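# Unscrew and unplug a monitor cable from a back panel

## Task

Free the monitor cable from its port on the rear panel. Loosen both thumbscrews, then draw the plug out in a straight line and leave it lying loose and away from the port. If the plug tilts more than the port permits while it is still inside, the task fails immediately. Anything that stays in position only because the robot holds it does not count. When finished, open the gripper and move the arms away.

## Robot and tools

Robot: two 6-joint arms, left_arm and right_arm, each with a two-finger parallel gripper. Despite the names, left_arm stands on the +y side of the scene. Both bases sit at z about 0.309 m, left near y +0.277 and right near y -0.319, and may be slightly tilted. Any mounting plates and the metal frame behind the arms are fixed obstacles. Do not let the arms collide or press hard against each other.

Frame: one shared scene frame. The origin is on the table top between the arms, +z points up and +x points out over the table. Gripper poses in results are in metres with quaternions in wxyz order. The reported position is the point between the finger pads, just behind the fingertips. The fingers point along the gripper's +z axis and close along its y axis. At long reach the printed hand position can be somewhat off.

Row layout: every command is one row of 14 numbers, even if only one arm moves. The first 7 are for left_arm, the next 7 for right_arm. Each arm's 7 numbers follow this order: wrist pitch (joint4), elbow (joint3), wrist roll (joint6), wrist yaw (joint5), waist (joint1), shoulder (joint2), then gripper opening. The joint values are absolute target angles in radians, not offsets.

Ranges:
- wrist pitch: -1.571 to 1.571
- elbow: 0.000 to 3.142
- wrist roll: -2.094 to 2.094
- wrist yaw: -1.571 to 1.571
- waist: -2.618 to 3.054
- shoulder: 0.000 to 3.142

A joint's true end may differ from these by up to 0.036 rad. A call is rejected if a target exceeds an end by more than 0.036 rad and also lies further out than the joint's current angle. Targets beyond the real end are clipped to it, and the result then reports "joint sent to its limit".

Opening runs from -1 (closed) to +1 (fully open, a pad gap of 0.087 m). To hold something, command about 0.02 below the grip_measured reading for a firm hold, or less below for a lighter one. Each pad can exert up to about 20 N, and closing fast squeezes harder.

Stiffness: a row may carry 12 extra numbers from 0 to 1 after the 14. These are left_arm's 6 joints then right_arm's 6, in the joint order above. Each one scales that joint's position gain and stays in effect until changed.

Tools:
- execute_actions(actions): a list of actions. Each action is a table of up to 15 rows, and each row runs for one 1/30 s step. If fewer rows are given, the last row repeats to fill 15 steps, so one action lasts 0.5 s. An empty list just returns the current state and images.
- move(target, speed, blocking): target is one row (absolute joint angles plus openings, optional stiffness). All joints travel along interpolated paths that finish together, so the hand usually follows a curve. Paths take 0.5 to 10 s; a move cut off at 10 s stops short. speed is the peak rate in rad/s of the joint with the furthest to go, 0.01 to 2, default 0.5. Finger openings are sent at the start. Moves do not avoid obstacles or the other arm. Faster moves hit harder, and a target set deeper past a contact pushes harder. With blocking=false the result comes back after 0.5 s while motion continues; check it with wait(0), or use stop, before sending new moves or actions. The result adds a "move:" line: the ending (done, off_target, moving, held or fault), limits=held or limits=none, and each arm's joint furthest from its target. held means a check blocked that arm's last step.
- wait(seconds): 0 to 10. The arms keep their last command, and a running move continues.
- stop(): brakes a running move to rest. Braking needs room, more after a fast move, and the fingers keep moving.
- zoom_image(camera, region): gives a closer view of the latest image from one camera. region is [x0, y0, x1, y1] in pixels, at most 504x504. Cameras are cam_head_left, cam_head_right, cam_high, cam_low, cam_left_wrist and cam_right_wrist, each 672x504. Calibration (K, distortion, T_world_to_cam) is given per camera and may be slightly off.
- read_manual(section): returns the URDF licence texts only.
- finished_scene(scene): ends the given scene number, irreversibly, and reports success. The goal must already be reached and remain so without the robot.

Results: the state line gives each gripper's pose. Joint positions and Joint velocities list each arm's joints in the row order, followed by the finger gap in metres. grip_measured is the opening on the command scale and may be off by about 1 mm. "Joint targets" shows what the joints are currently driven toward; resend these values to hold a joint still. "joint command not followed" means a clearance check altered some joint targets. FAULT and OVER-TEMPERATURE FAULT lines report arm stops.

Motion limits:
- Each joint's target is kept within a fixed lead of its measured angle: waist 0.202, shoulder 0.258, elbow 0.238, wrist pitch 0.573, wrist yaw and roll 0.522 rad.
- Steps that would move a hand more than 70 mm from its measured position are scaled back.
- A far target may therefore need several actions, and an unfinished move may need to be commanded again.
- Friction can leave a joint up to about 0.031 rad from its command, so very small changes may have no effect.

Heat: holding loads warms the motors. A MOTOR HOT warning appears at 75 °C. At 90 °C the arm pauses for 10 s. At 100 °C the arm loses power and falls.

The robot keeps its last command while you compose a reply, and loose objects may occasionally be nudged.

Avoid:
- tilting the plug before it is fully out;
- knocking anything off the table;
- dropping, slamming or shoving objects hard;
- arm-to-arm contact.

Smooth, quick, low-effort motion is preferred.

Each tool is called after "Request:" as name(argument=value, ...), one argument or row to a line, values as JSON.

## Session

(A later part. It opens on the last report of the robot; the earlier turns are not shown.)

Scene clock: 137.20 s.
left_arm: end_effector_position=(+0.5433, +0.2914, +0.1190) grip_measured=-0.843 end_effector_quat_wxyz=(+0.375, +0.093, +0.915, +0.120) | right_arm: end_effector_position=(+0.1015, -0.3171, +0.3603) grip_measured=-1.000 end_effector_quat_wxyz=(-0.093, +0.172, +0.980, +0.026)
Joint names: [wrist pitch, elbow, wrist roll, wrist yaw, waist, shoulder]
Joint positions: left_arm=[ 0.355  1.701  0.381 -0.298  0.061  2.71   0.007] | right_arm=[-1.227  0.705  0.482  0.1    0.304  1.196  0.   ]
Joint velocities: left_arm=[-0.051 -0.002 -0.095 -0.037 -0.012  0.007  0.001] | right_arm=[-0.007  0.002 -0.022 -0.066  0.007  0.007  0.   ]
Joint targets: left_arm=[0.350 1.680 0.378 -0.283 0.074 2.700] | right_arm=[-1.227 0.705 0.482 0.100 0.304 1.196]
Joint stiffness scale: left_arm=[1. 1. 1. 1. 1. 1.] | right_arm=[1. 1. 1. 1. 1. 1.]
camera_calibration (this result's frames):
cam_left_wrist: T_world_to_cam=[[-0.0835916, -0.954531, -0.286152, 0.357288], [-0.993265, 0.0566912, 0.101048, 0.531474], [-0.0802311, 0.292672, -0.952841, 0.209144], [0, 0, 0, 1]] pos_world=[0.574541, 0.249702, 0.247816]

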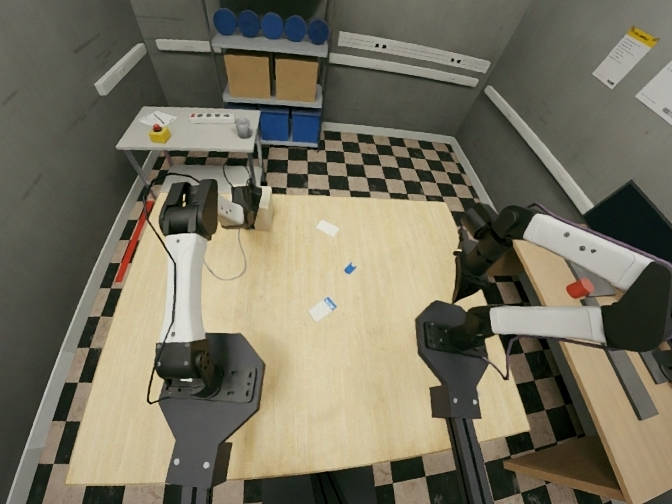

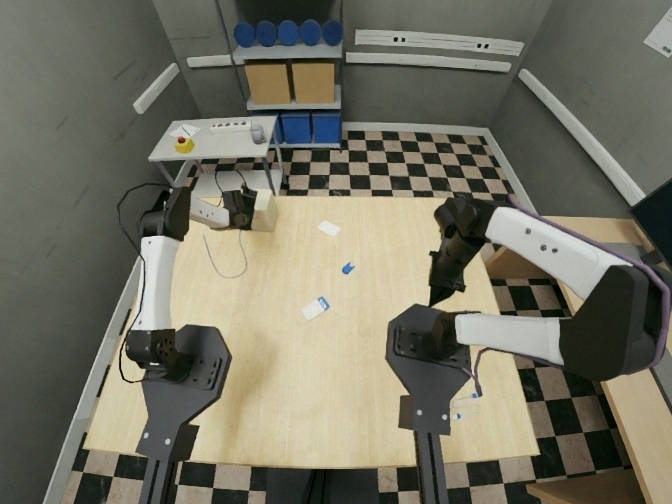

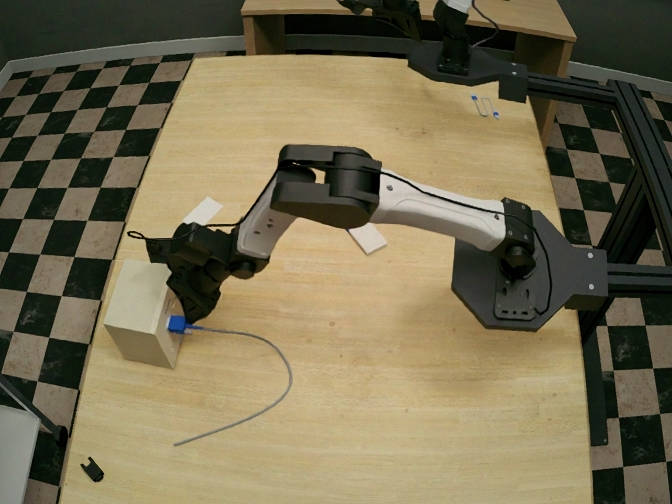

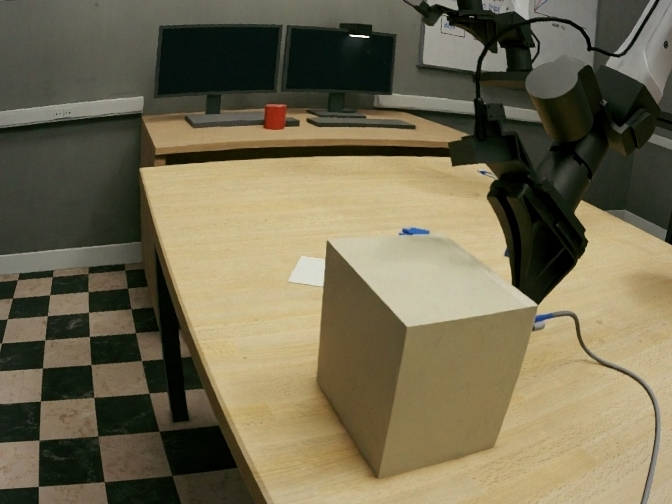

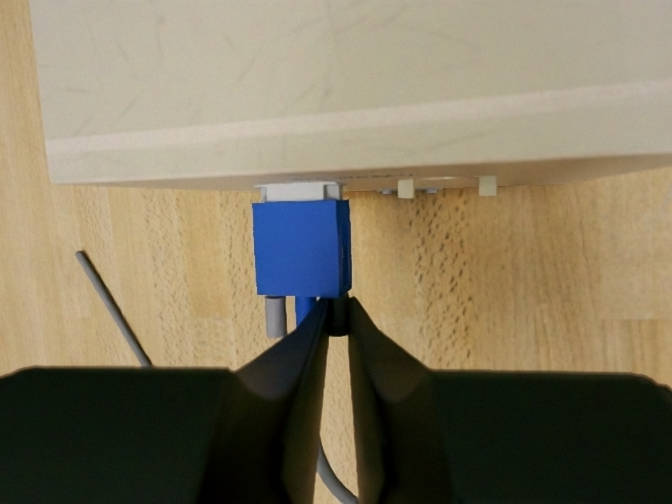

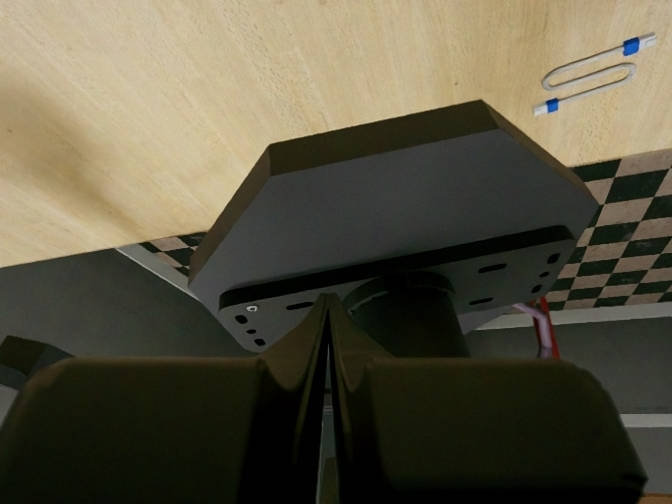

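Request:
execute_actions(
  actions=[
    [[0.3254,1.695,0.3527,-0.2442,0.0863,2.6945,-0.87,-1.227,0.705,0.482,0.1,0.304,1.196,-1]],
    [[0.3076,1.7,0.3282,-0.2044,0.0993,2.6866,-0.87,-1.227,0.705,0.482,0.1,0.304,1.196,-1]],
    [[0.291,1.705,0.305,-0.164,0.1126,2.68,-0.87,-1.227,0.705,0.482,0.1,0.304,1.196,-1]],
  ],
)

Request:
zoom_image(
  camera="cam_left_wrist",
  region=[240, 180, 400, 360],
)

Scene clock: 139.20 s.
left_arm: end_effector_position=(+0.5432, +0.2921, +0.1190) grip_measured=-0.843 end_effector_quat_wxyz=(+0.376, +0.070, +0.922, +0.059) | right_arm: end_effector_position=(+0.1015, -0.3171, +0.3603) grip_measured=-1.000 end_effector_quat_wxyz=(-0.093, +0.172, +0.980, +0.026)
Joint names: [wrist pitch, elbow, wrist roll, wrist yaw, waist, shoulder]
Joint positions: left_arm=[ 0.308  1.701  0.309 -0.176  0.101  2.687  0.007] | right_arm=[-1.227  0.705  0.482  0.1    0.304  1.196  0.   ]
Joint velocities: left_arm=[-0.007  0.017  0.022  0.022  0.002 -0.007  0.001] | right_arm=[-0.007 -0.022 -0.037 -0.051  0.002 -0.002  0.   ]
Joint targets: left_arm=[0.291 1.705 0.305 -0.164 0.112 2.680] | right_arm=[-1.227 0.705 0.482 0.100 0.304 1.196]
Joint stiffness scale: left_arm=[1. 1. 1. 1. 1. 1.] | right_arm=[1. 1. 1. 1. 1. 1.]
camera_calibration (this result's frames):
cam_left_wrist: T_world_to_cam=[[-0.0879278, -0.983488, -0.15818, 0.353527], [-0.99222, 0.0724207, 0.101269, 0.526177], [-0.0881417, 0.165854, -0.982203, 0.253701], [0, 0, 0, 1]] pos_world=[0.575529, 0.267506, 0.251821]

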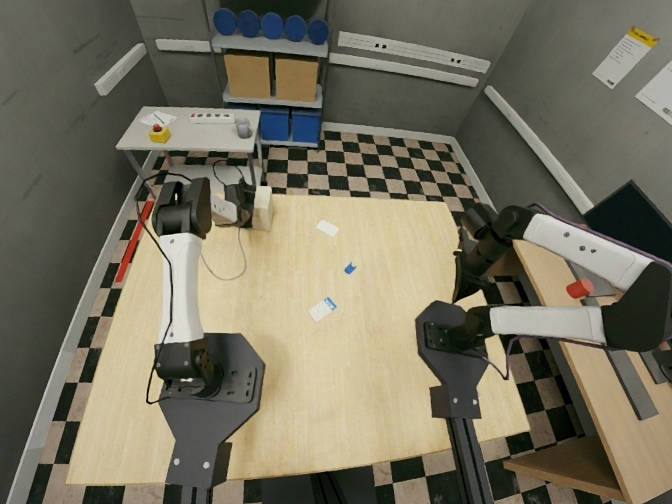

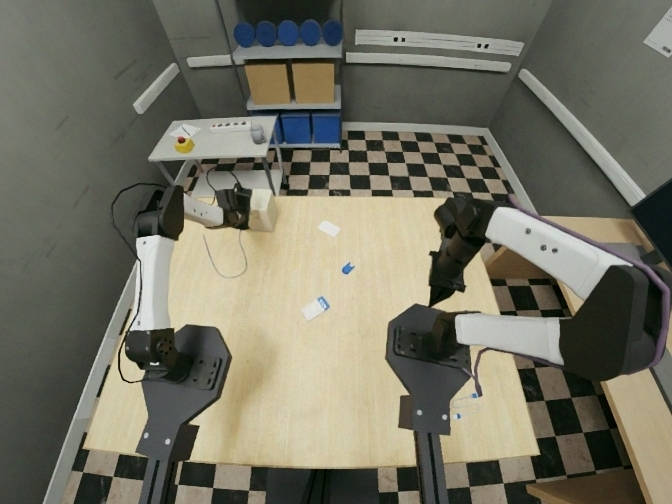

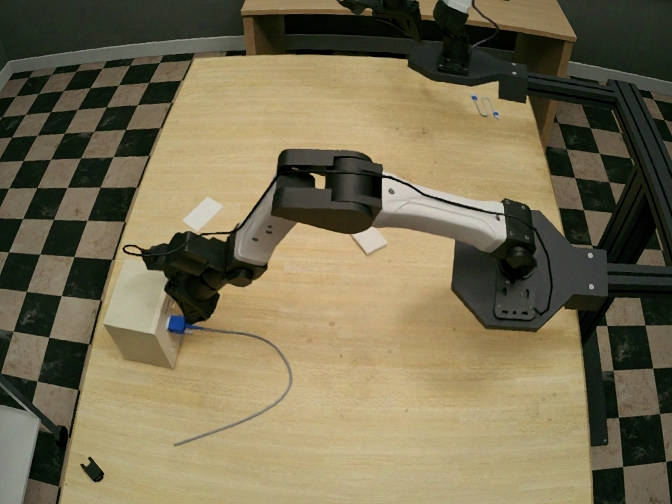

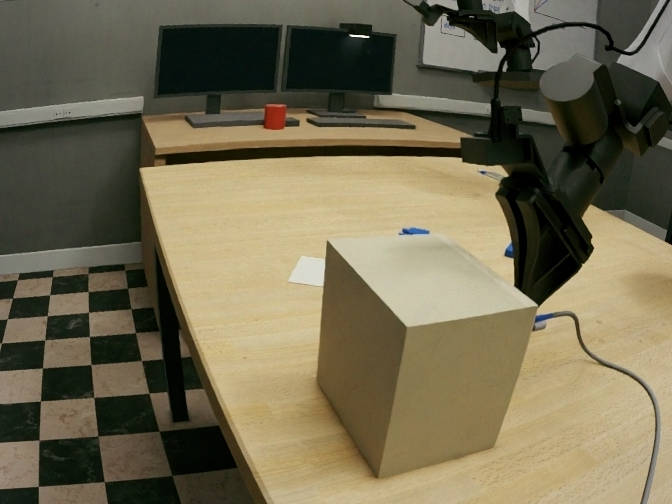

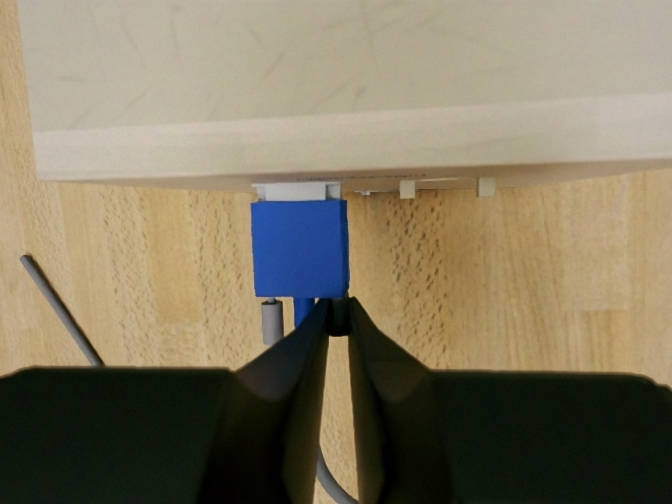

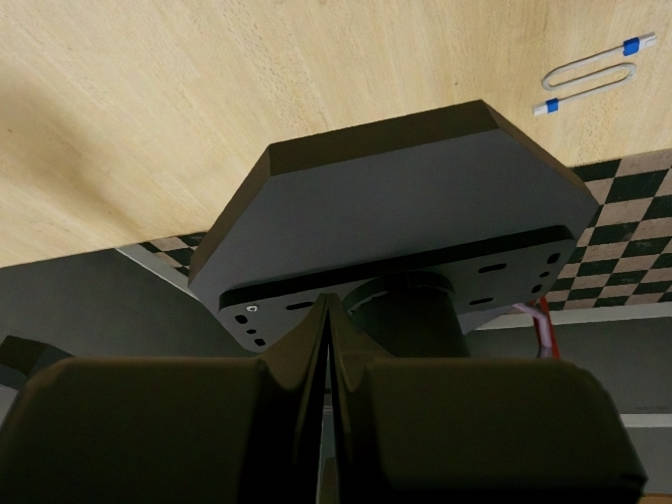

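Region (240, 180, 400, 360) of cam_left_wrist's 672x504 image, scaled by 2.800, with more detail than that image has.

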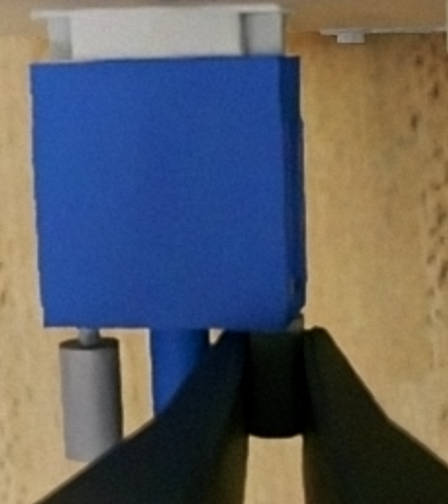

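Request:
execute_actions(
  actions=[
    [[0.305,1.701,0.309,-0.176,0.103,2.69,-0.8,-1.227,0.705,0.482,0.1,0.304,1.196,-1]],
    [[0.305,1.67,0.309,-0.176,0.092,2.665,-0.8,-1.227,0.705,0.482,0.1,0.304,1.196,-1]],
    [[0.305,1.65,0.309,-0.176,0.086,2.638,-0.8,-1.227,0.705,0.482,0.1,0.304,1.196,-1]],
  ],
)

Request:
move(
  target=[0.18,1.75,0.163,0.199,0.257,2.67,0.45,-1.227,0.705,0.482,0.1,0.304,1.196,-1],
  speed=0.3,
)

Scene clock: 141.40 s.
left_arm: end_effector_position=(+0.5439, +0.2902, +0.1343) grip_measured=-0.800 end_effector_quat_wxyz=(+0.383, +0.071, +0.919, +0.058) | right_arm: end_effector_position=(+0.1015, -0.3171, +0.3603) grip_measured=-1.000 end_effector_quat_wxyz=(-0.093, +0.172, +0.980, +0.026)
Joint names: [wrist pitch, elbow, wrist roll, wrist yaw, waist, shoulder]
Joint positions: left_arm=[ 0.308  1.669  0.309 -0.176  0.093  2.643  0.009] | right_arm=[-1.227  0.705  0.482  0.1    0.304  1.196  0.   ]
Joint velocities: left_arm=[-0.007  0.002  0.066 -0.051 -0.007 -0.002 -0.001] | right_arm=[ 0.037 -0.007 -0.066 -0.022  0.012 -0.007  0.   ]
Joint targets: left_arm=[0.305 1.650 0.309 -0.176 0.086 2.638] | right_arm=[-1.227 0.705 0.482 0.100 0.304 1.196]
Joint stiffness scale: left_arm=[1. 1. 1. 1. 1. 1.] | right_arm=[1. 1. 1. 1. 1. 1.]
camera_calibration (this result's frames):
cam_left_wrist: T_world_to_cam=[[-0.0907359, -0.983186, -0.158466, 0.35558], [-0.993111, 0.0774842, 0.0879021, 0.526187], [-0.0741455, 0.16535, -0.983444, 0.261812], [0, 0, 0, 1]] pos_world=[0.574238, 0.265539, 0.267571]

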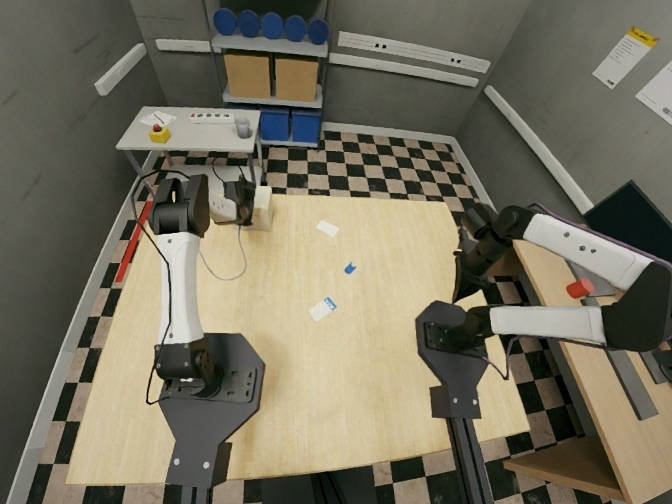

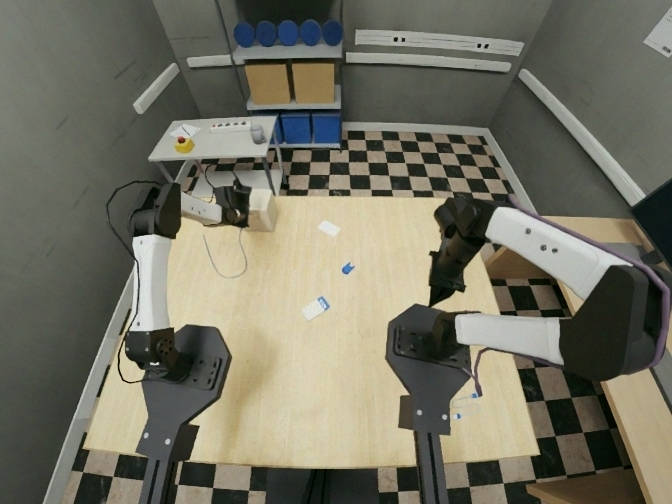

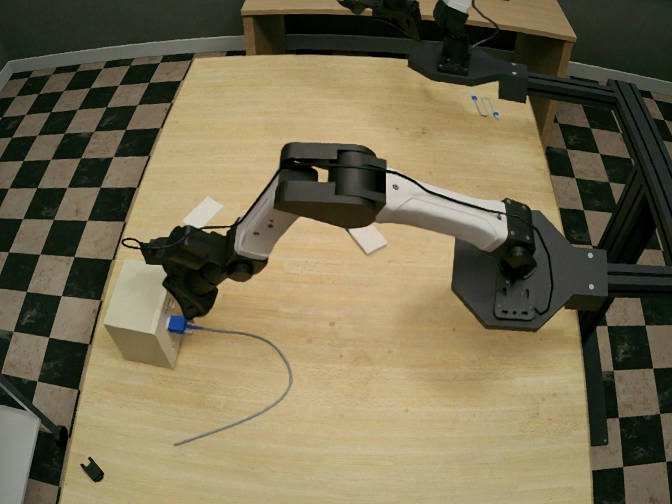

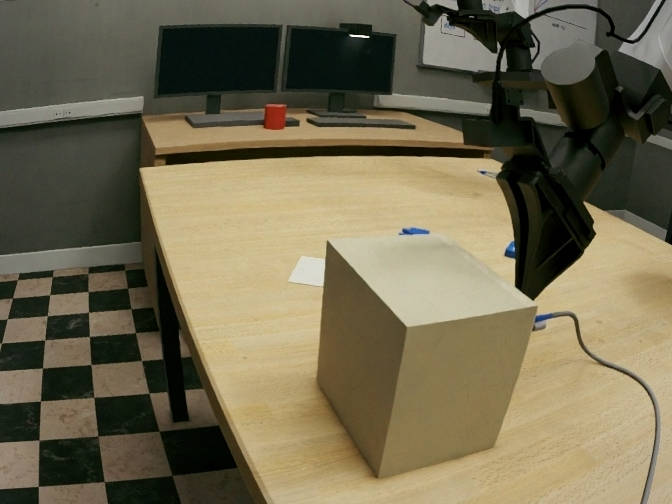

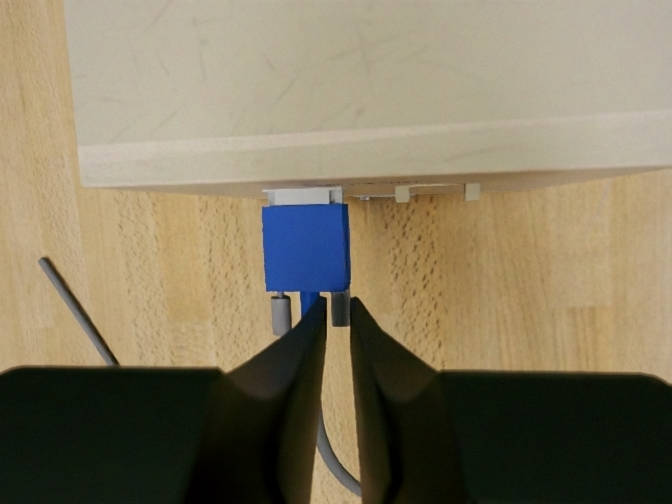

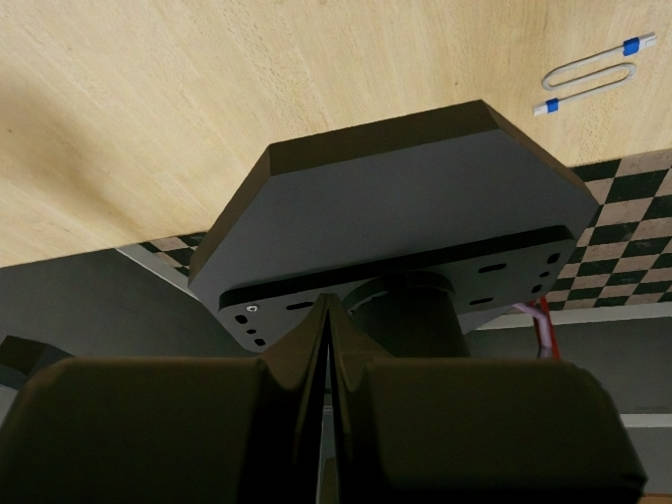

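Scene clock: 143.33 s.
left_arm: end_effector_position=(+0.5451, +0.3178, +0.1321) grip_measured=+0.450 end_effector_quat_wxyz=(+0.383, +0.008, +0.918, -0.101) | right_arm: end_effector_position=(+0.1015, -0.3171, +0.3603) grip_measured=-1.000 end_effector_quat_wxyz=(-0.093, +0.172, +0.980, +0.026)
Joint names: [wrist pitch, elbow, wrist roll, wrist yaw, waist, shoulder]
Joint positions: left_arm=[0.199 1.736 0.169 0.188 0.251 2.643 0.063] | right_arm=[-1.227  0.705  0.482  0.1    0.304  1.196  0.   ]
Joint velocities: left_arm=[ 0.022 -0.002 -0.022  0.037 -0.012  0.002  0.   ] | right_arm=[-0.037 -0.017 -0.051  0.007 -0.022 -0.012  0.   ]
Joint targets: left_arm=[0.180 1.750 0.163 0.199 0.257 2.670] | right_arm=[-1.227 0.705 0.482 0.100 0.304 1.196]
Joint stiffness scale: left_arm=[1. 1. 1. 1. 1. 1.] | right_arm=[1. 1. 1. 1. 1. 1.]
move: off_target (left_arm); limits=none; left_arm: farthest joint: the shoulder, 0.027 radians from its target (0.027 radians at the start); right_arm: farthest joint: the waist, 0.000 radians from its target (0.000 radians at the start)
camera_calibration (this result's frames):
cam_left_wrist: T_world_to_cam=[[-0.0959092, -0.978457, 0.18282, 0.338676], [-0.991479, 0.110173, 0.0695097, 0.516594], [-0.0881541, -0.174596, -0.980686, 0.37049], [0, 0, 0, 1]] pos_world=[0.577334, 0.339151, 0.265509]

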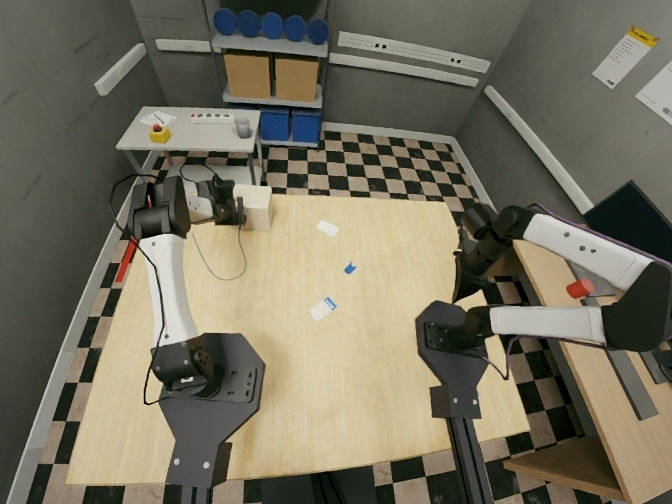

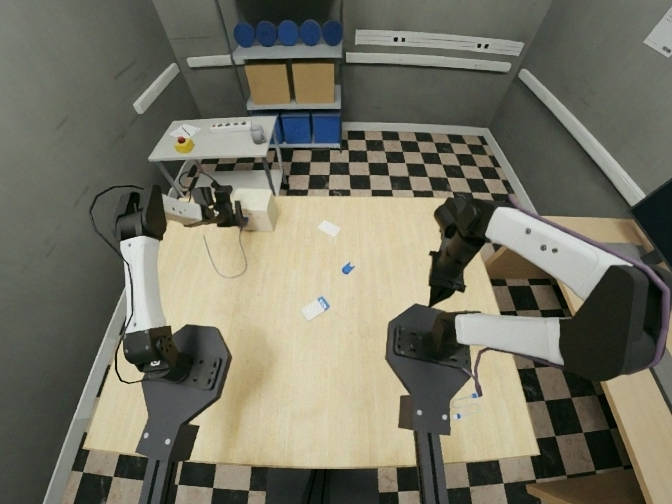

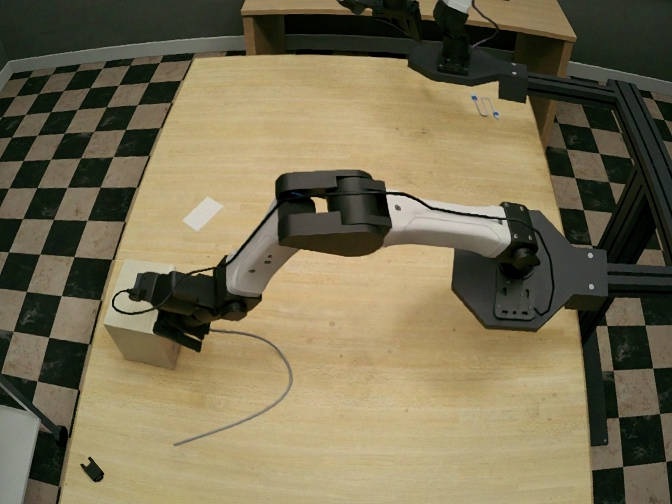

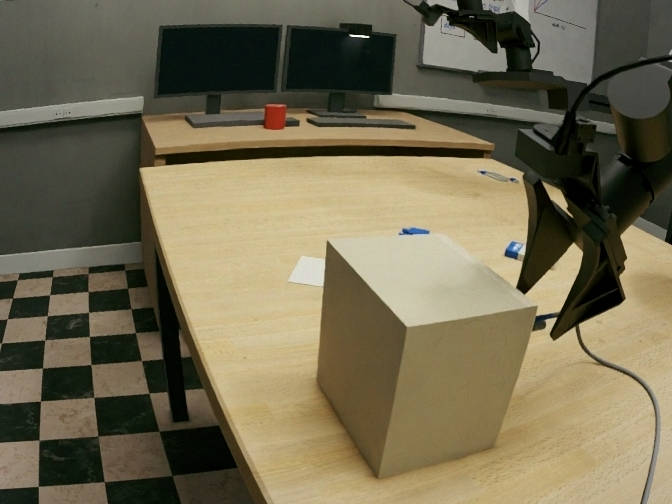

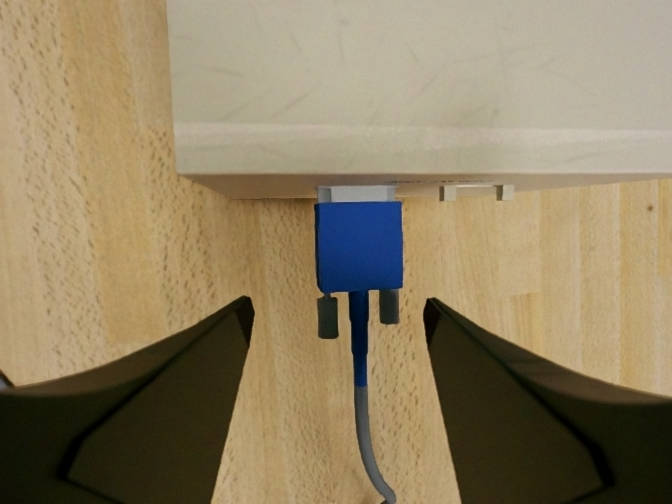

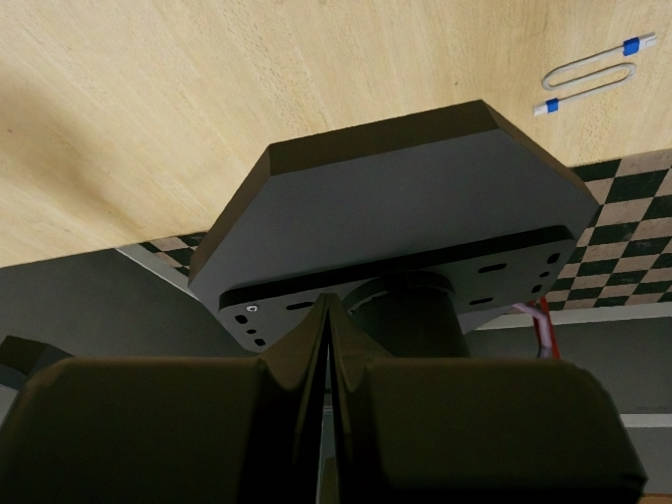

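Request:
move(
  target=[0.2,1.842,0.169,0.19,0.252,2.805,0.45,-1.227,0.705,0.482,0.1,0.304,1.196,-1],
  speed=0.15,
)

Scene clock: 145.00 s.
left_arm: end_effector_position=(+0.5358, +0.3074, +0.0792) grip_measured=+0.450 end_effector_quat_wxyz=(+0.357, +0.008, +0.928, -0.107) | right_arm: end_effector_position=(+0.1015, -0.3171, +0.3603) grip_measured=-1.000 end_effector_quat_wxyz=(-0.093, +0.172, +0.980, +0.026)
Joint names: [wrist pitch, elbow, wrist roll, wrist yaw, waist, shoulder]
Joint positions: left_arm=[0.199 1.825 0.169 0.189 0.251 2.788 0.063] | right_arm=[-1.227  0.705  0.482  0.1    0.304  1.196  0.   ]
Joint velocities: left_arm=[-0.007 -0.012 -0.125  0.007 -0.007 -0.017  0.001] | right_arm=[-0.037  0.002  0.11   0.022 -0.002  0.012  0.   ]
Joint targets: left_arm=[0.200 1.842 0.169 0.190 0.252 2.805] | right_arm=[-1.227 0.705 0.482 0.100 0.304 1.196]
Joint stiffness scale: left_arm=[1. 1. 1. 1. 1. 1.] | right_arm=[1. 1. 1. 1. 1. 1.]
move: done; limits=none; left_arm: farthest joint: the shoulder, 0.017 radians from its target (0.162 radians at the start); right_arm: farthest joint: the waist, 0.000 radians from its target (0.000 radians at the start)
camera_calibration (this result's frames):
cam_left_wrist: T_world_to_cam=[[-0.0947107, -0.975834, 0.196922, 0.334702], [-0.985222, 0.120239, 0.121987, 0.501611], [-0.142717, -0.182459, -0.9728, 0.347006], [0, 0, 0, 1]] pos_world=[0.575421, 0.329615, 0.210468]

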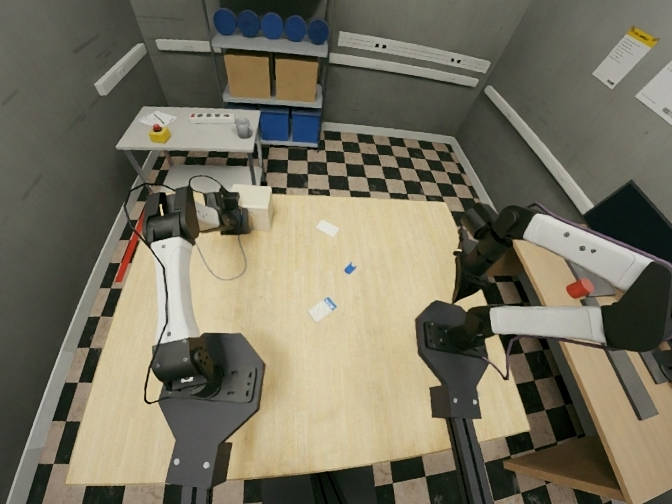

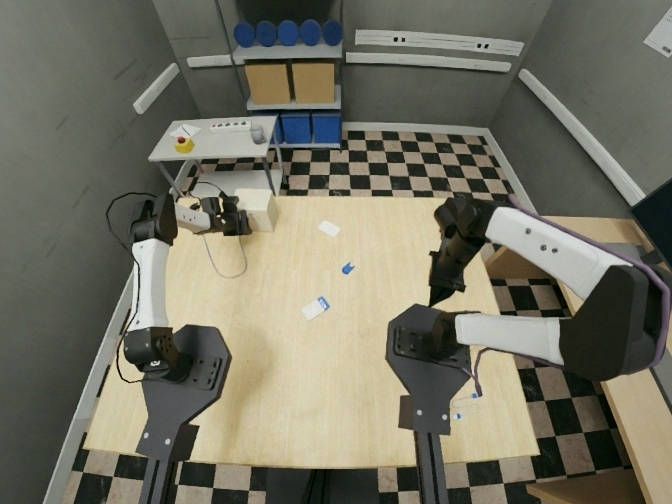

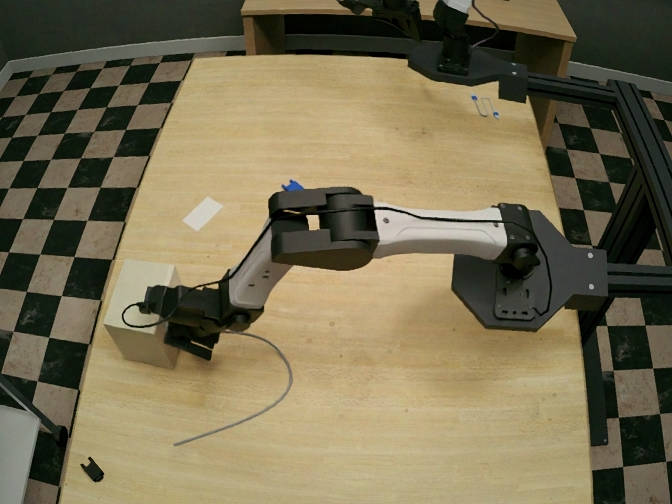

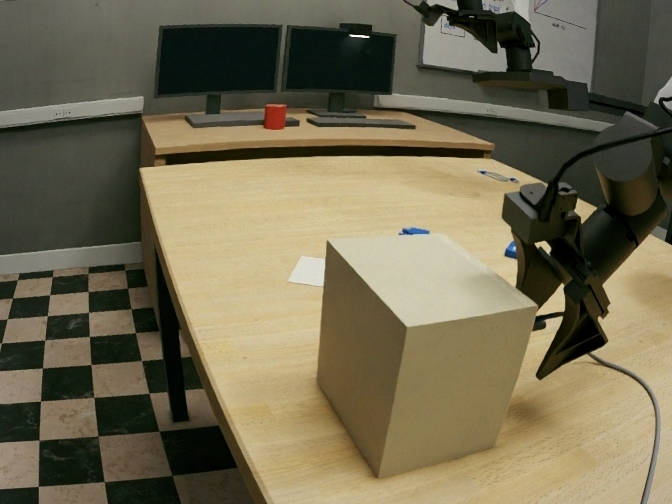

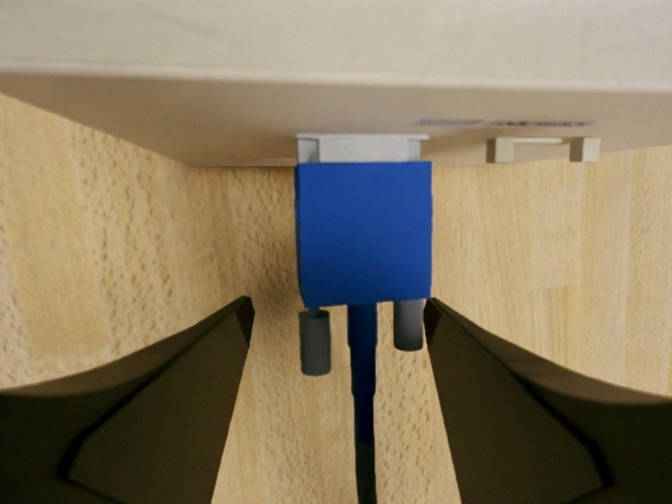

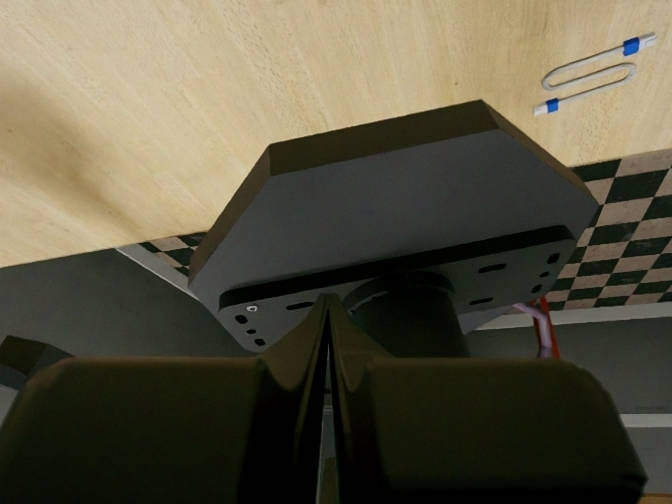

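Request:
execute_actions(
  actions=[
    [[0.2,1.825,0.169,0.19,0.252,2.768,0.2,-1.227,0.705,0.482,0.1,0.304,1.196,-1]],
    [[0.2,1.825,0.169,0.19,0.252,2.768,0.04,-1.227,0.705,0.482,0.1,0.304,1.196,-1]],
    [[0.21,1.82,0.183,0.13,0.275,2.768,0.04,-1.227,0.705,0.482,0.1,0.304,1.196,-1]],
  ],
)

Scene clock: 147.07 s.
left_arm: end_effector_position=(+0.5404, +0.3105, +0.0868) grip_measured=+0.040 end_effector_quat_wxyz=(+0.364, +0.007, +0.926, -0.103) | right_arm: end_effector_position=(+0.1015, -0.3171, +0.3603) grip_measured=-1.000 end_effector_quat_wxyz=(-0.093, +0.172, +0.980, +0.026)
Joint names: [wrist pitch, elbow, wrist roll, wrist yaw, waist, shoulder]
Joint positions: left_arm=[0.199 1.825 0.171 0.184 0.252 2.774 0.046] | right_arm=[-1.227  0.705  0.482  0.1    0.304  1.196  0.   ]
Joint velocities: left_arm=[-0.066 -0.012  0.007 -0.037  0.007  0.007  0.   ] | right_arm=[ 0.051  0.012  0.051  0.051  0.002 -0.012  0.   ]
Joint targets: left_arm=[0.210 1.820 0.183 0.130 0.275 2.768] | right_arm=[-1.227 0.705 0.482 0.100 0.304 1.196]
Joint stiffness scale: left_arm=[1. 1. 1. 1. 1. 1.] | right_arm=[1. 1. 1. 1. 1. 1.]
camera_calibration (this result's frames):
cam_left_wrist: T_world_to_cam=[[-0.0928762, -0.977564, 0.189059, 0.33694], [-0.987294, 0.115007, 0.10965, 0.508677], [-0.128933, -0.176473, -0.975825, 0.346603], [0, 0, 0, 1]] pos_world=[0.578196, 0.332045, 0.218746]

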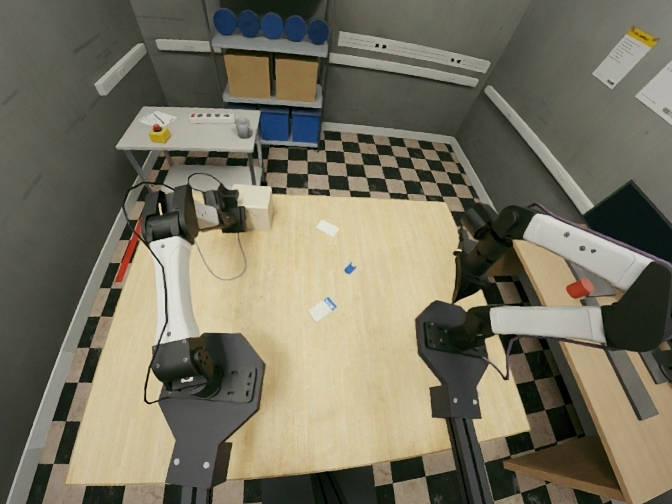

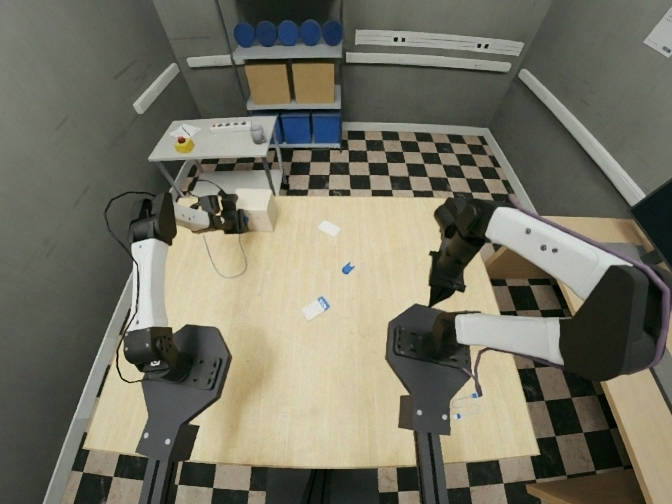

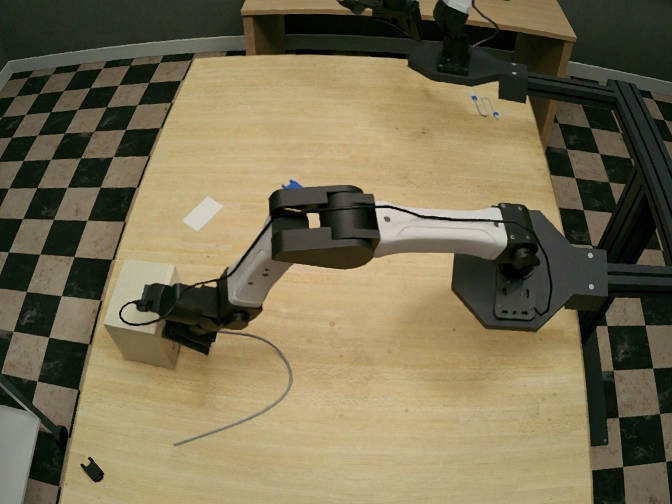

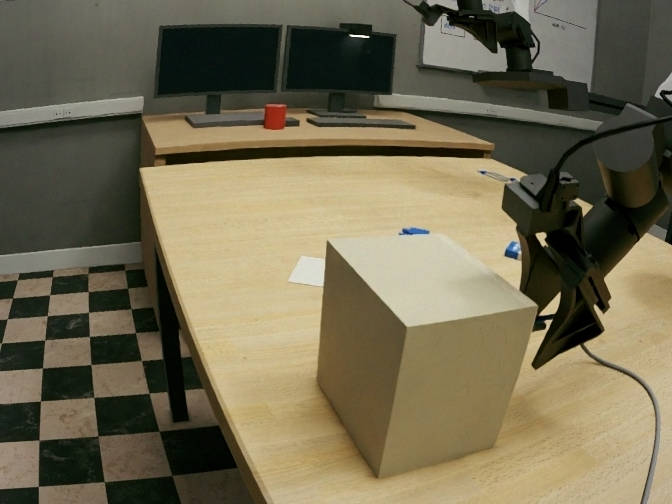

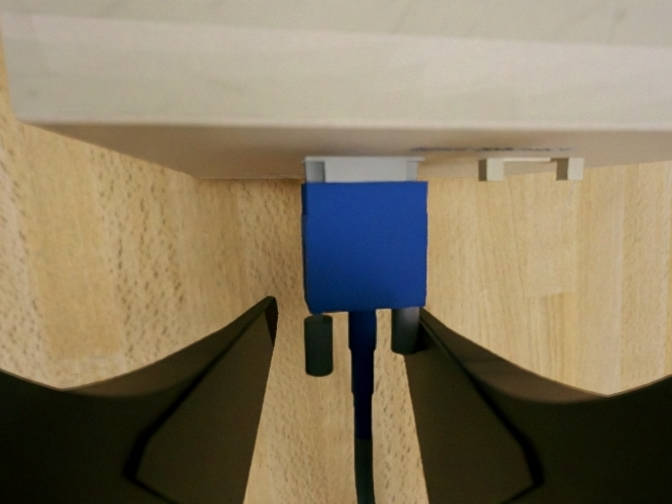

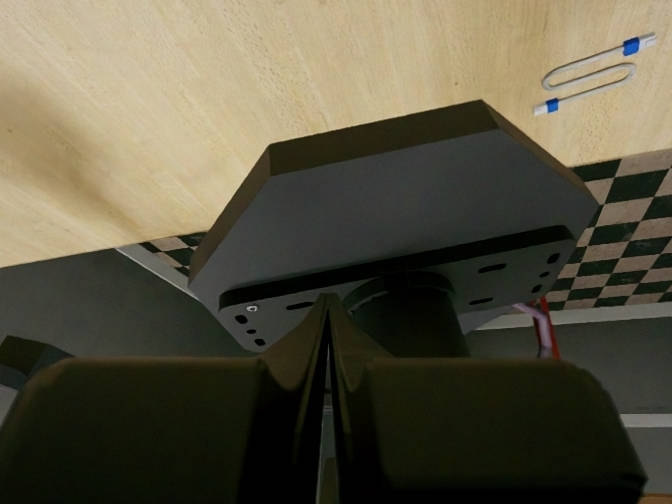

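Request:
execute_actions(
  actions=[
    [[0.222,1.795,0.183,0.13,0.275,2.745,0.04,-1.227,0.705,0.482,0.1,0.304,1.196,-1]],
    [[0.222,1.78,0.183,0.132,0.275,2.727,0.04,-1.227,0.705,0.482,0.1,0.304,1.196,-1]],
  ],
)

Request:
zoom_image(
  camera="cam_left_wrist",
  region=[260, 130, 480, 400],
)

Scene clock: 148.40 s.
left_arm: end_effector_position=(+0.5382, +0.3119, +0.0939) grip_measured=+0.040 end_effector_quat_wxyz=(+0.365, +0.007, +0.926, -0.102) | right_arm: end_effector_position=(+0.1015, -0.3171, +0.3603) grip_measured=-1.000 end_effector_quat_wxyz=(-0.093, +0.172, +0.980, +0.026)
Joint names: [wrist pitch, elbow, wrist roll, wrist yaw, waist, shoulder]
Joint positions: left_arm=[0.203 1.794 0.172 0.181 0.252 2.745 0.046] | right_arm=[-1.227  0.705  0.482  0.1    0.304  1.196  0.   ]
Joint velocities: left_arm=[-0.022  0.002 -0.007  0.037 -0.002  0.007 -0.001] | right_arm=[-0.037 -0.007 -0.022  0.007 -0.022  0.002  0.   ]
Joint targets: left_arm=[0.222 1.780 0.183 0.132 0.275 2.727] | right_arm=[-1.227 0.705 0.482 0.100 0.304 1.196]
Joint stiffness scale: left_arm=[1. 1. 1. 1. 1. 1.] | right_arm=[1. 1. 1. 1. 1. 1.]
camera_calibration (this result's frames):
cam_left_wrist: T_world_to_cam=[[-0.0919917, -0.978245, 0.185942, 0.336742], [-0.987591, 0.113502, 0.108542, 0.506311], [-0.127286, -0.17365, -0.976547, 0.351809], [0, 0, 0, 1]] pos_world=[0.575786, 0.333041, 0.225987]

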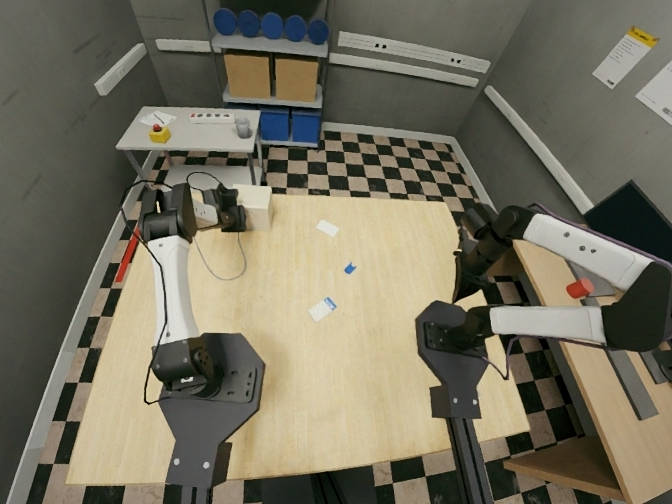

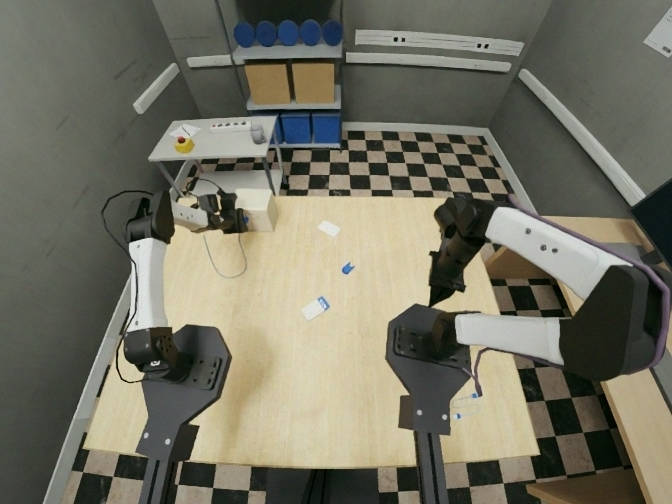

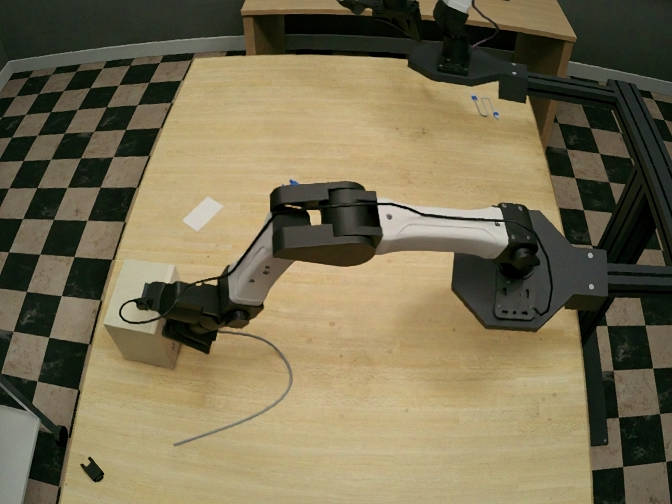

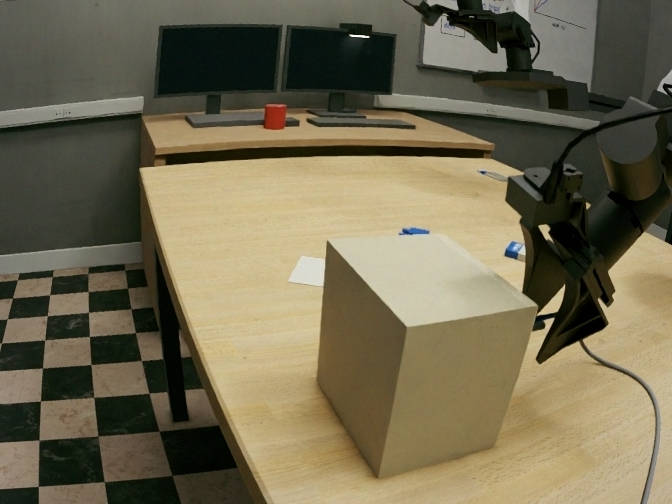

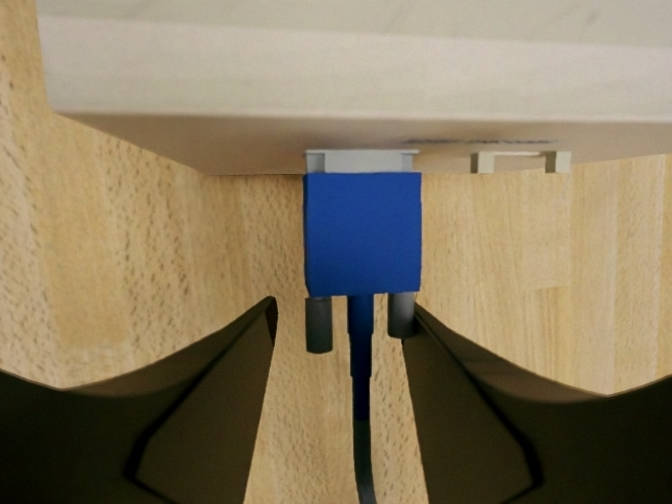

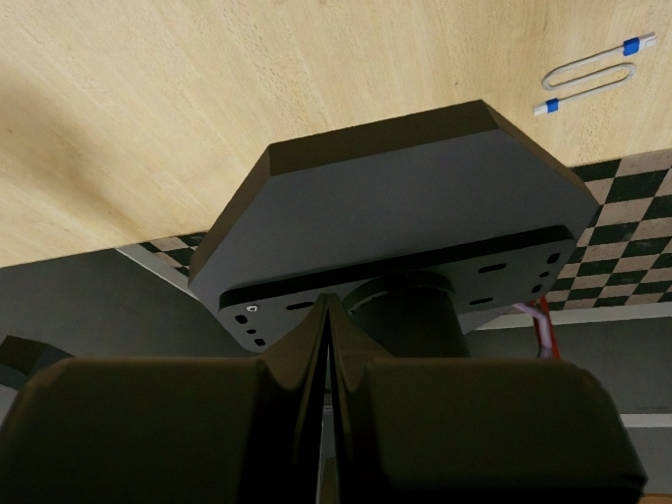

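Region (260, 130, 480, 400) of cam_left_wrist's 672x504 image, scaled by 1.867, with more detail than that image has; it fills the left 411 columns of this view, and the rest is white.

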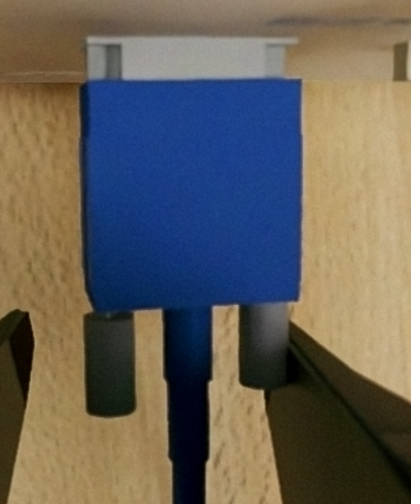

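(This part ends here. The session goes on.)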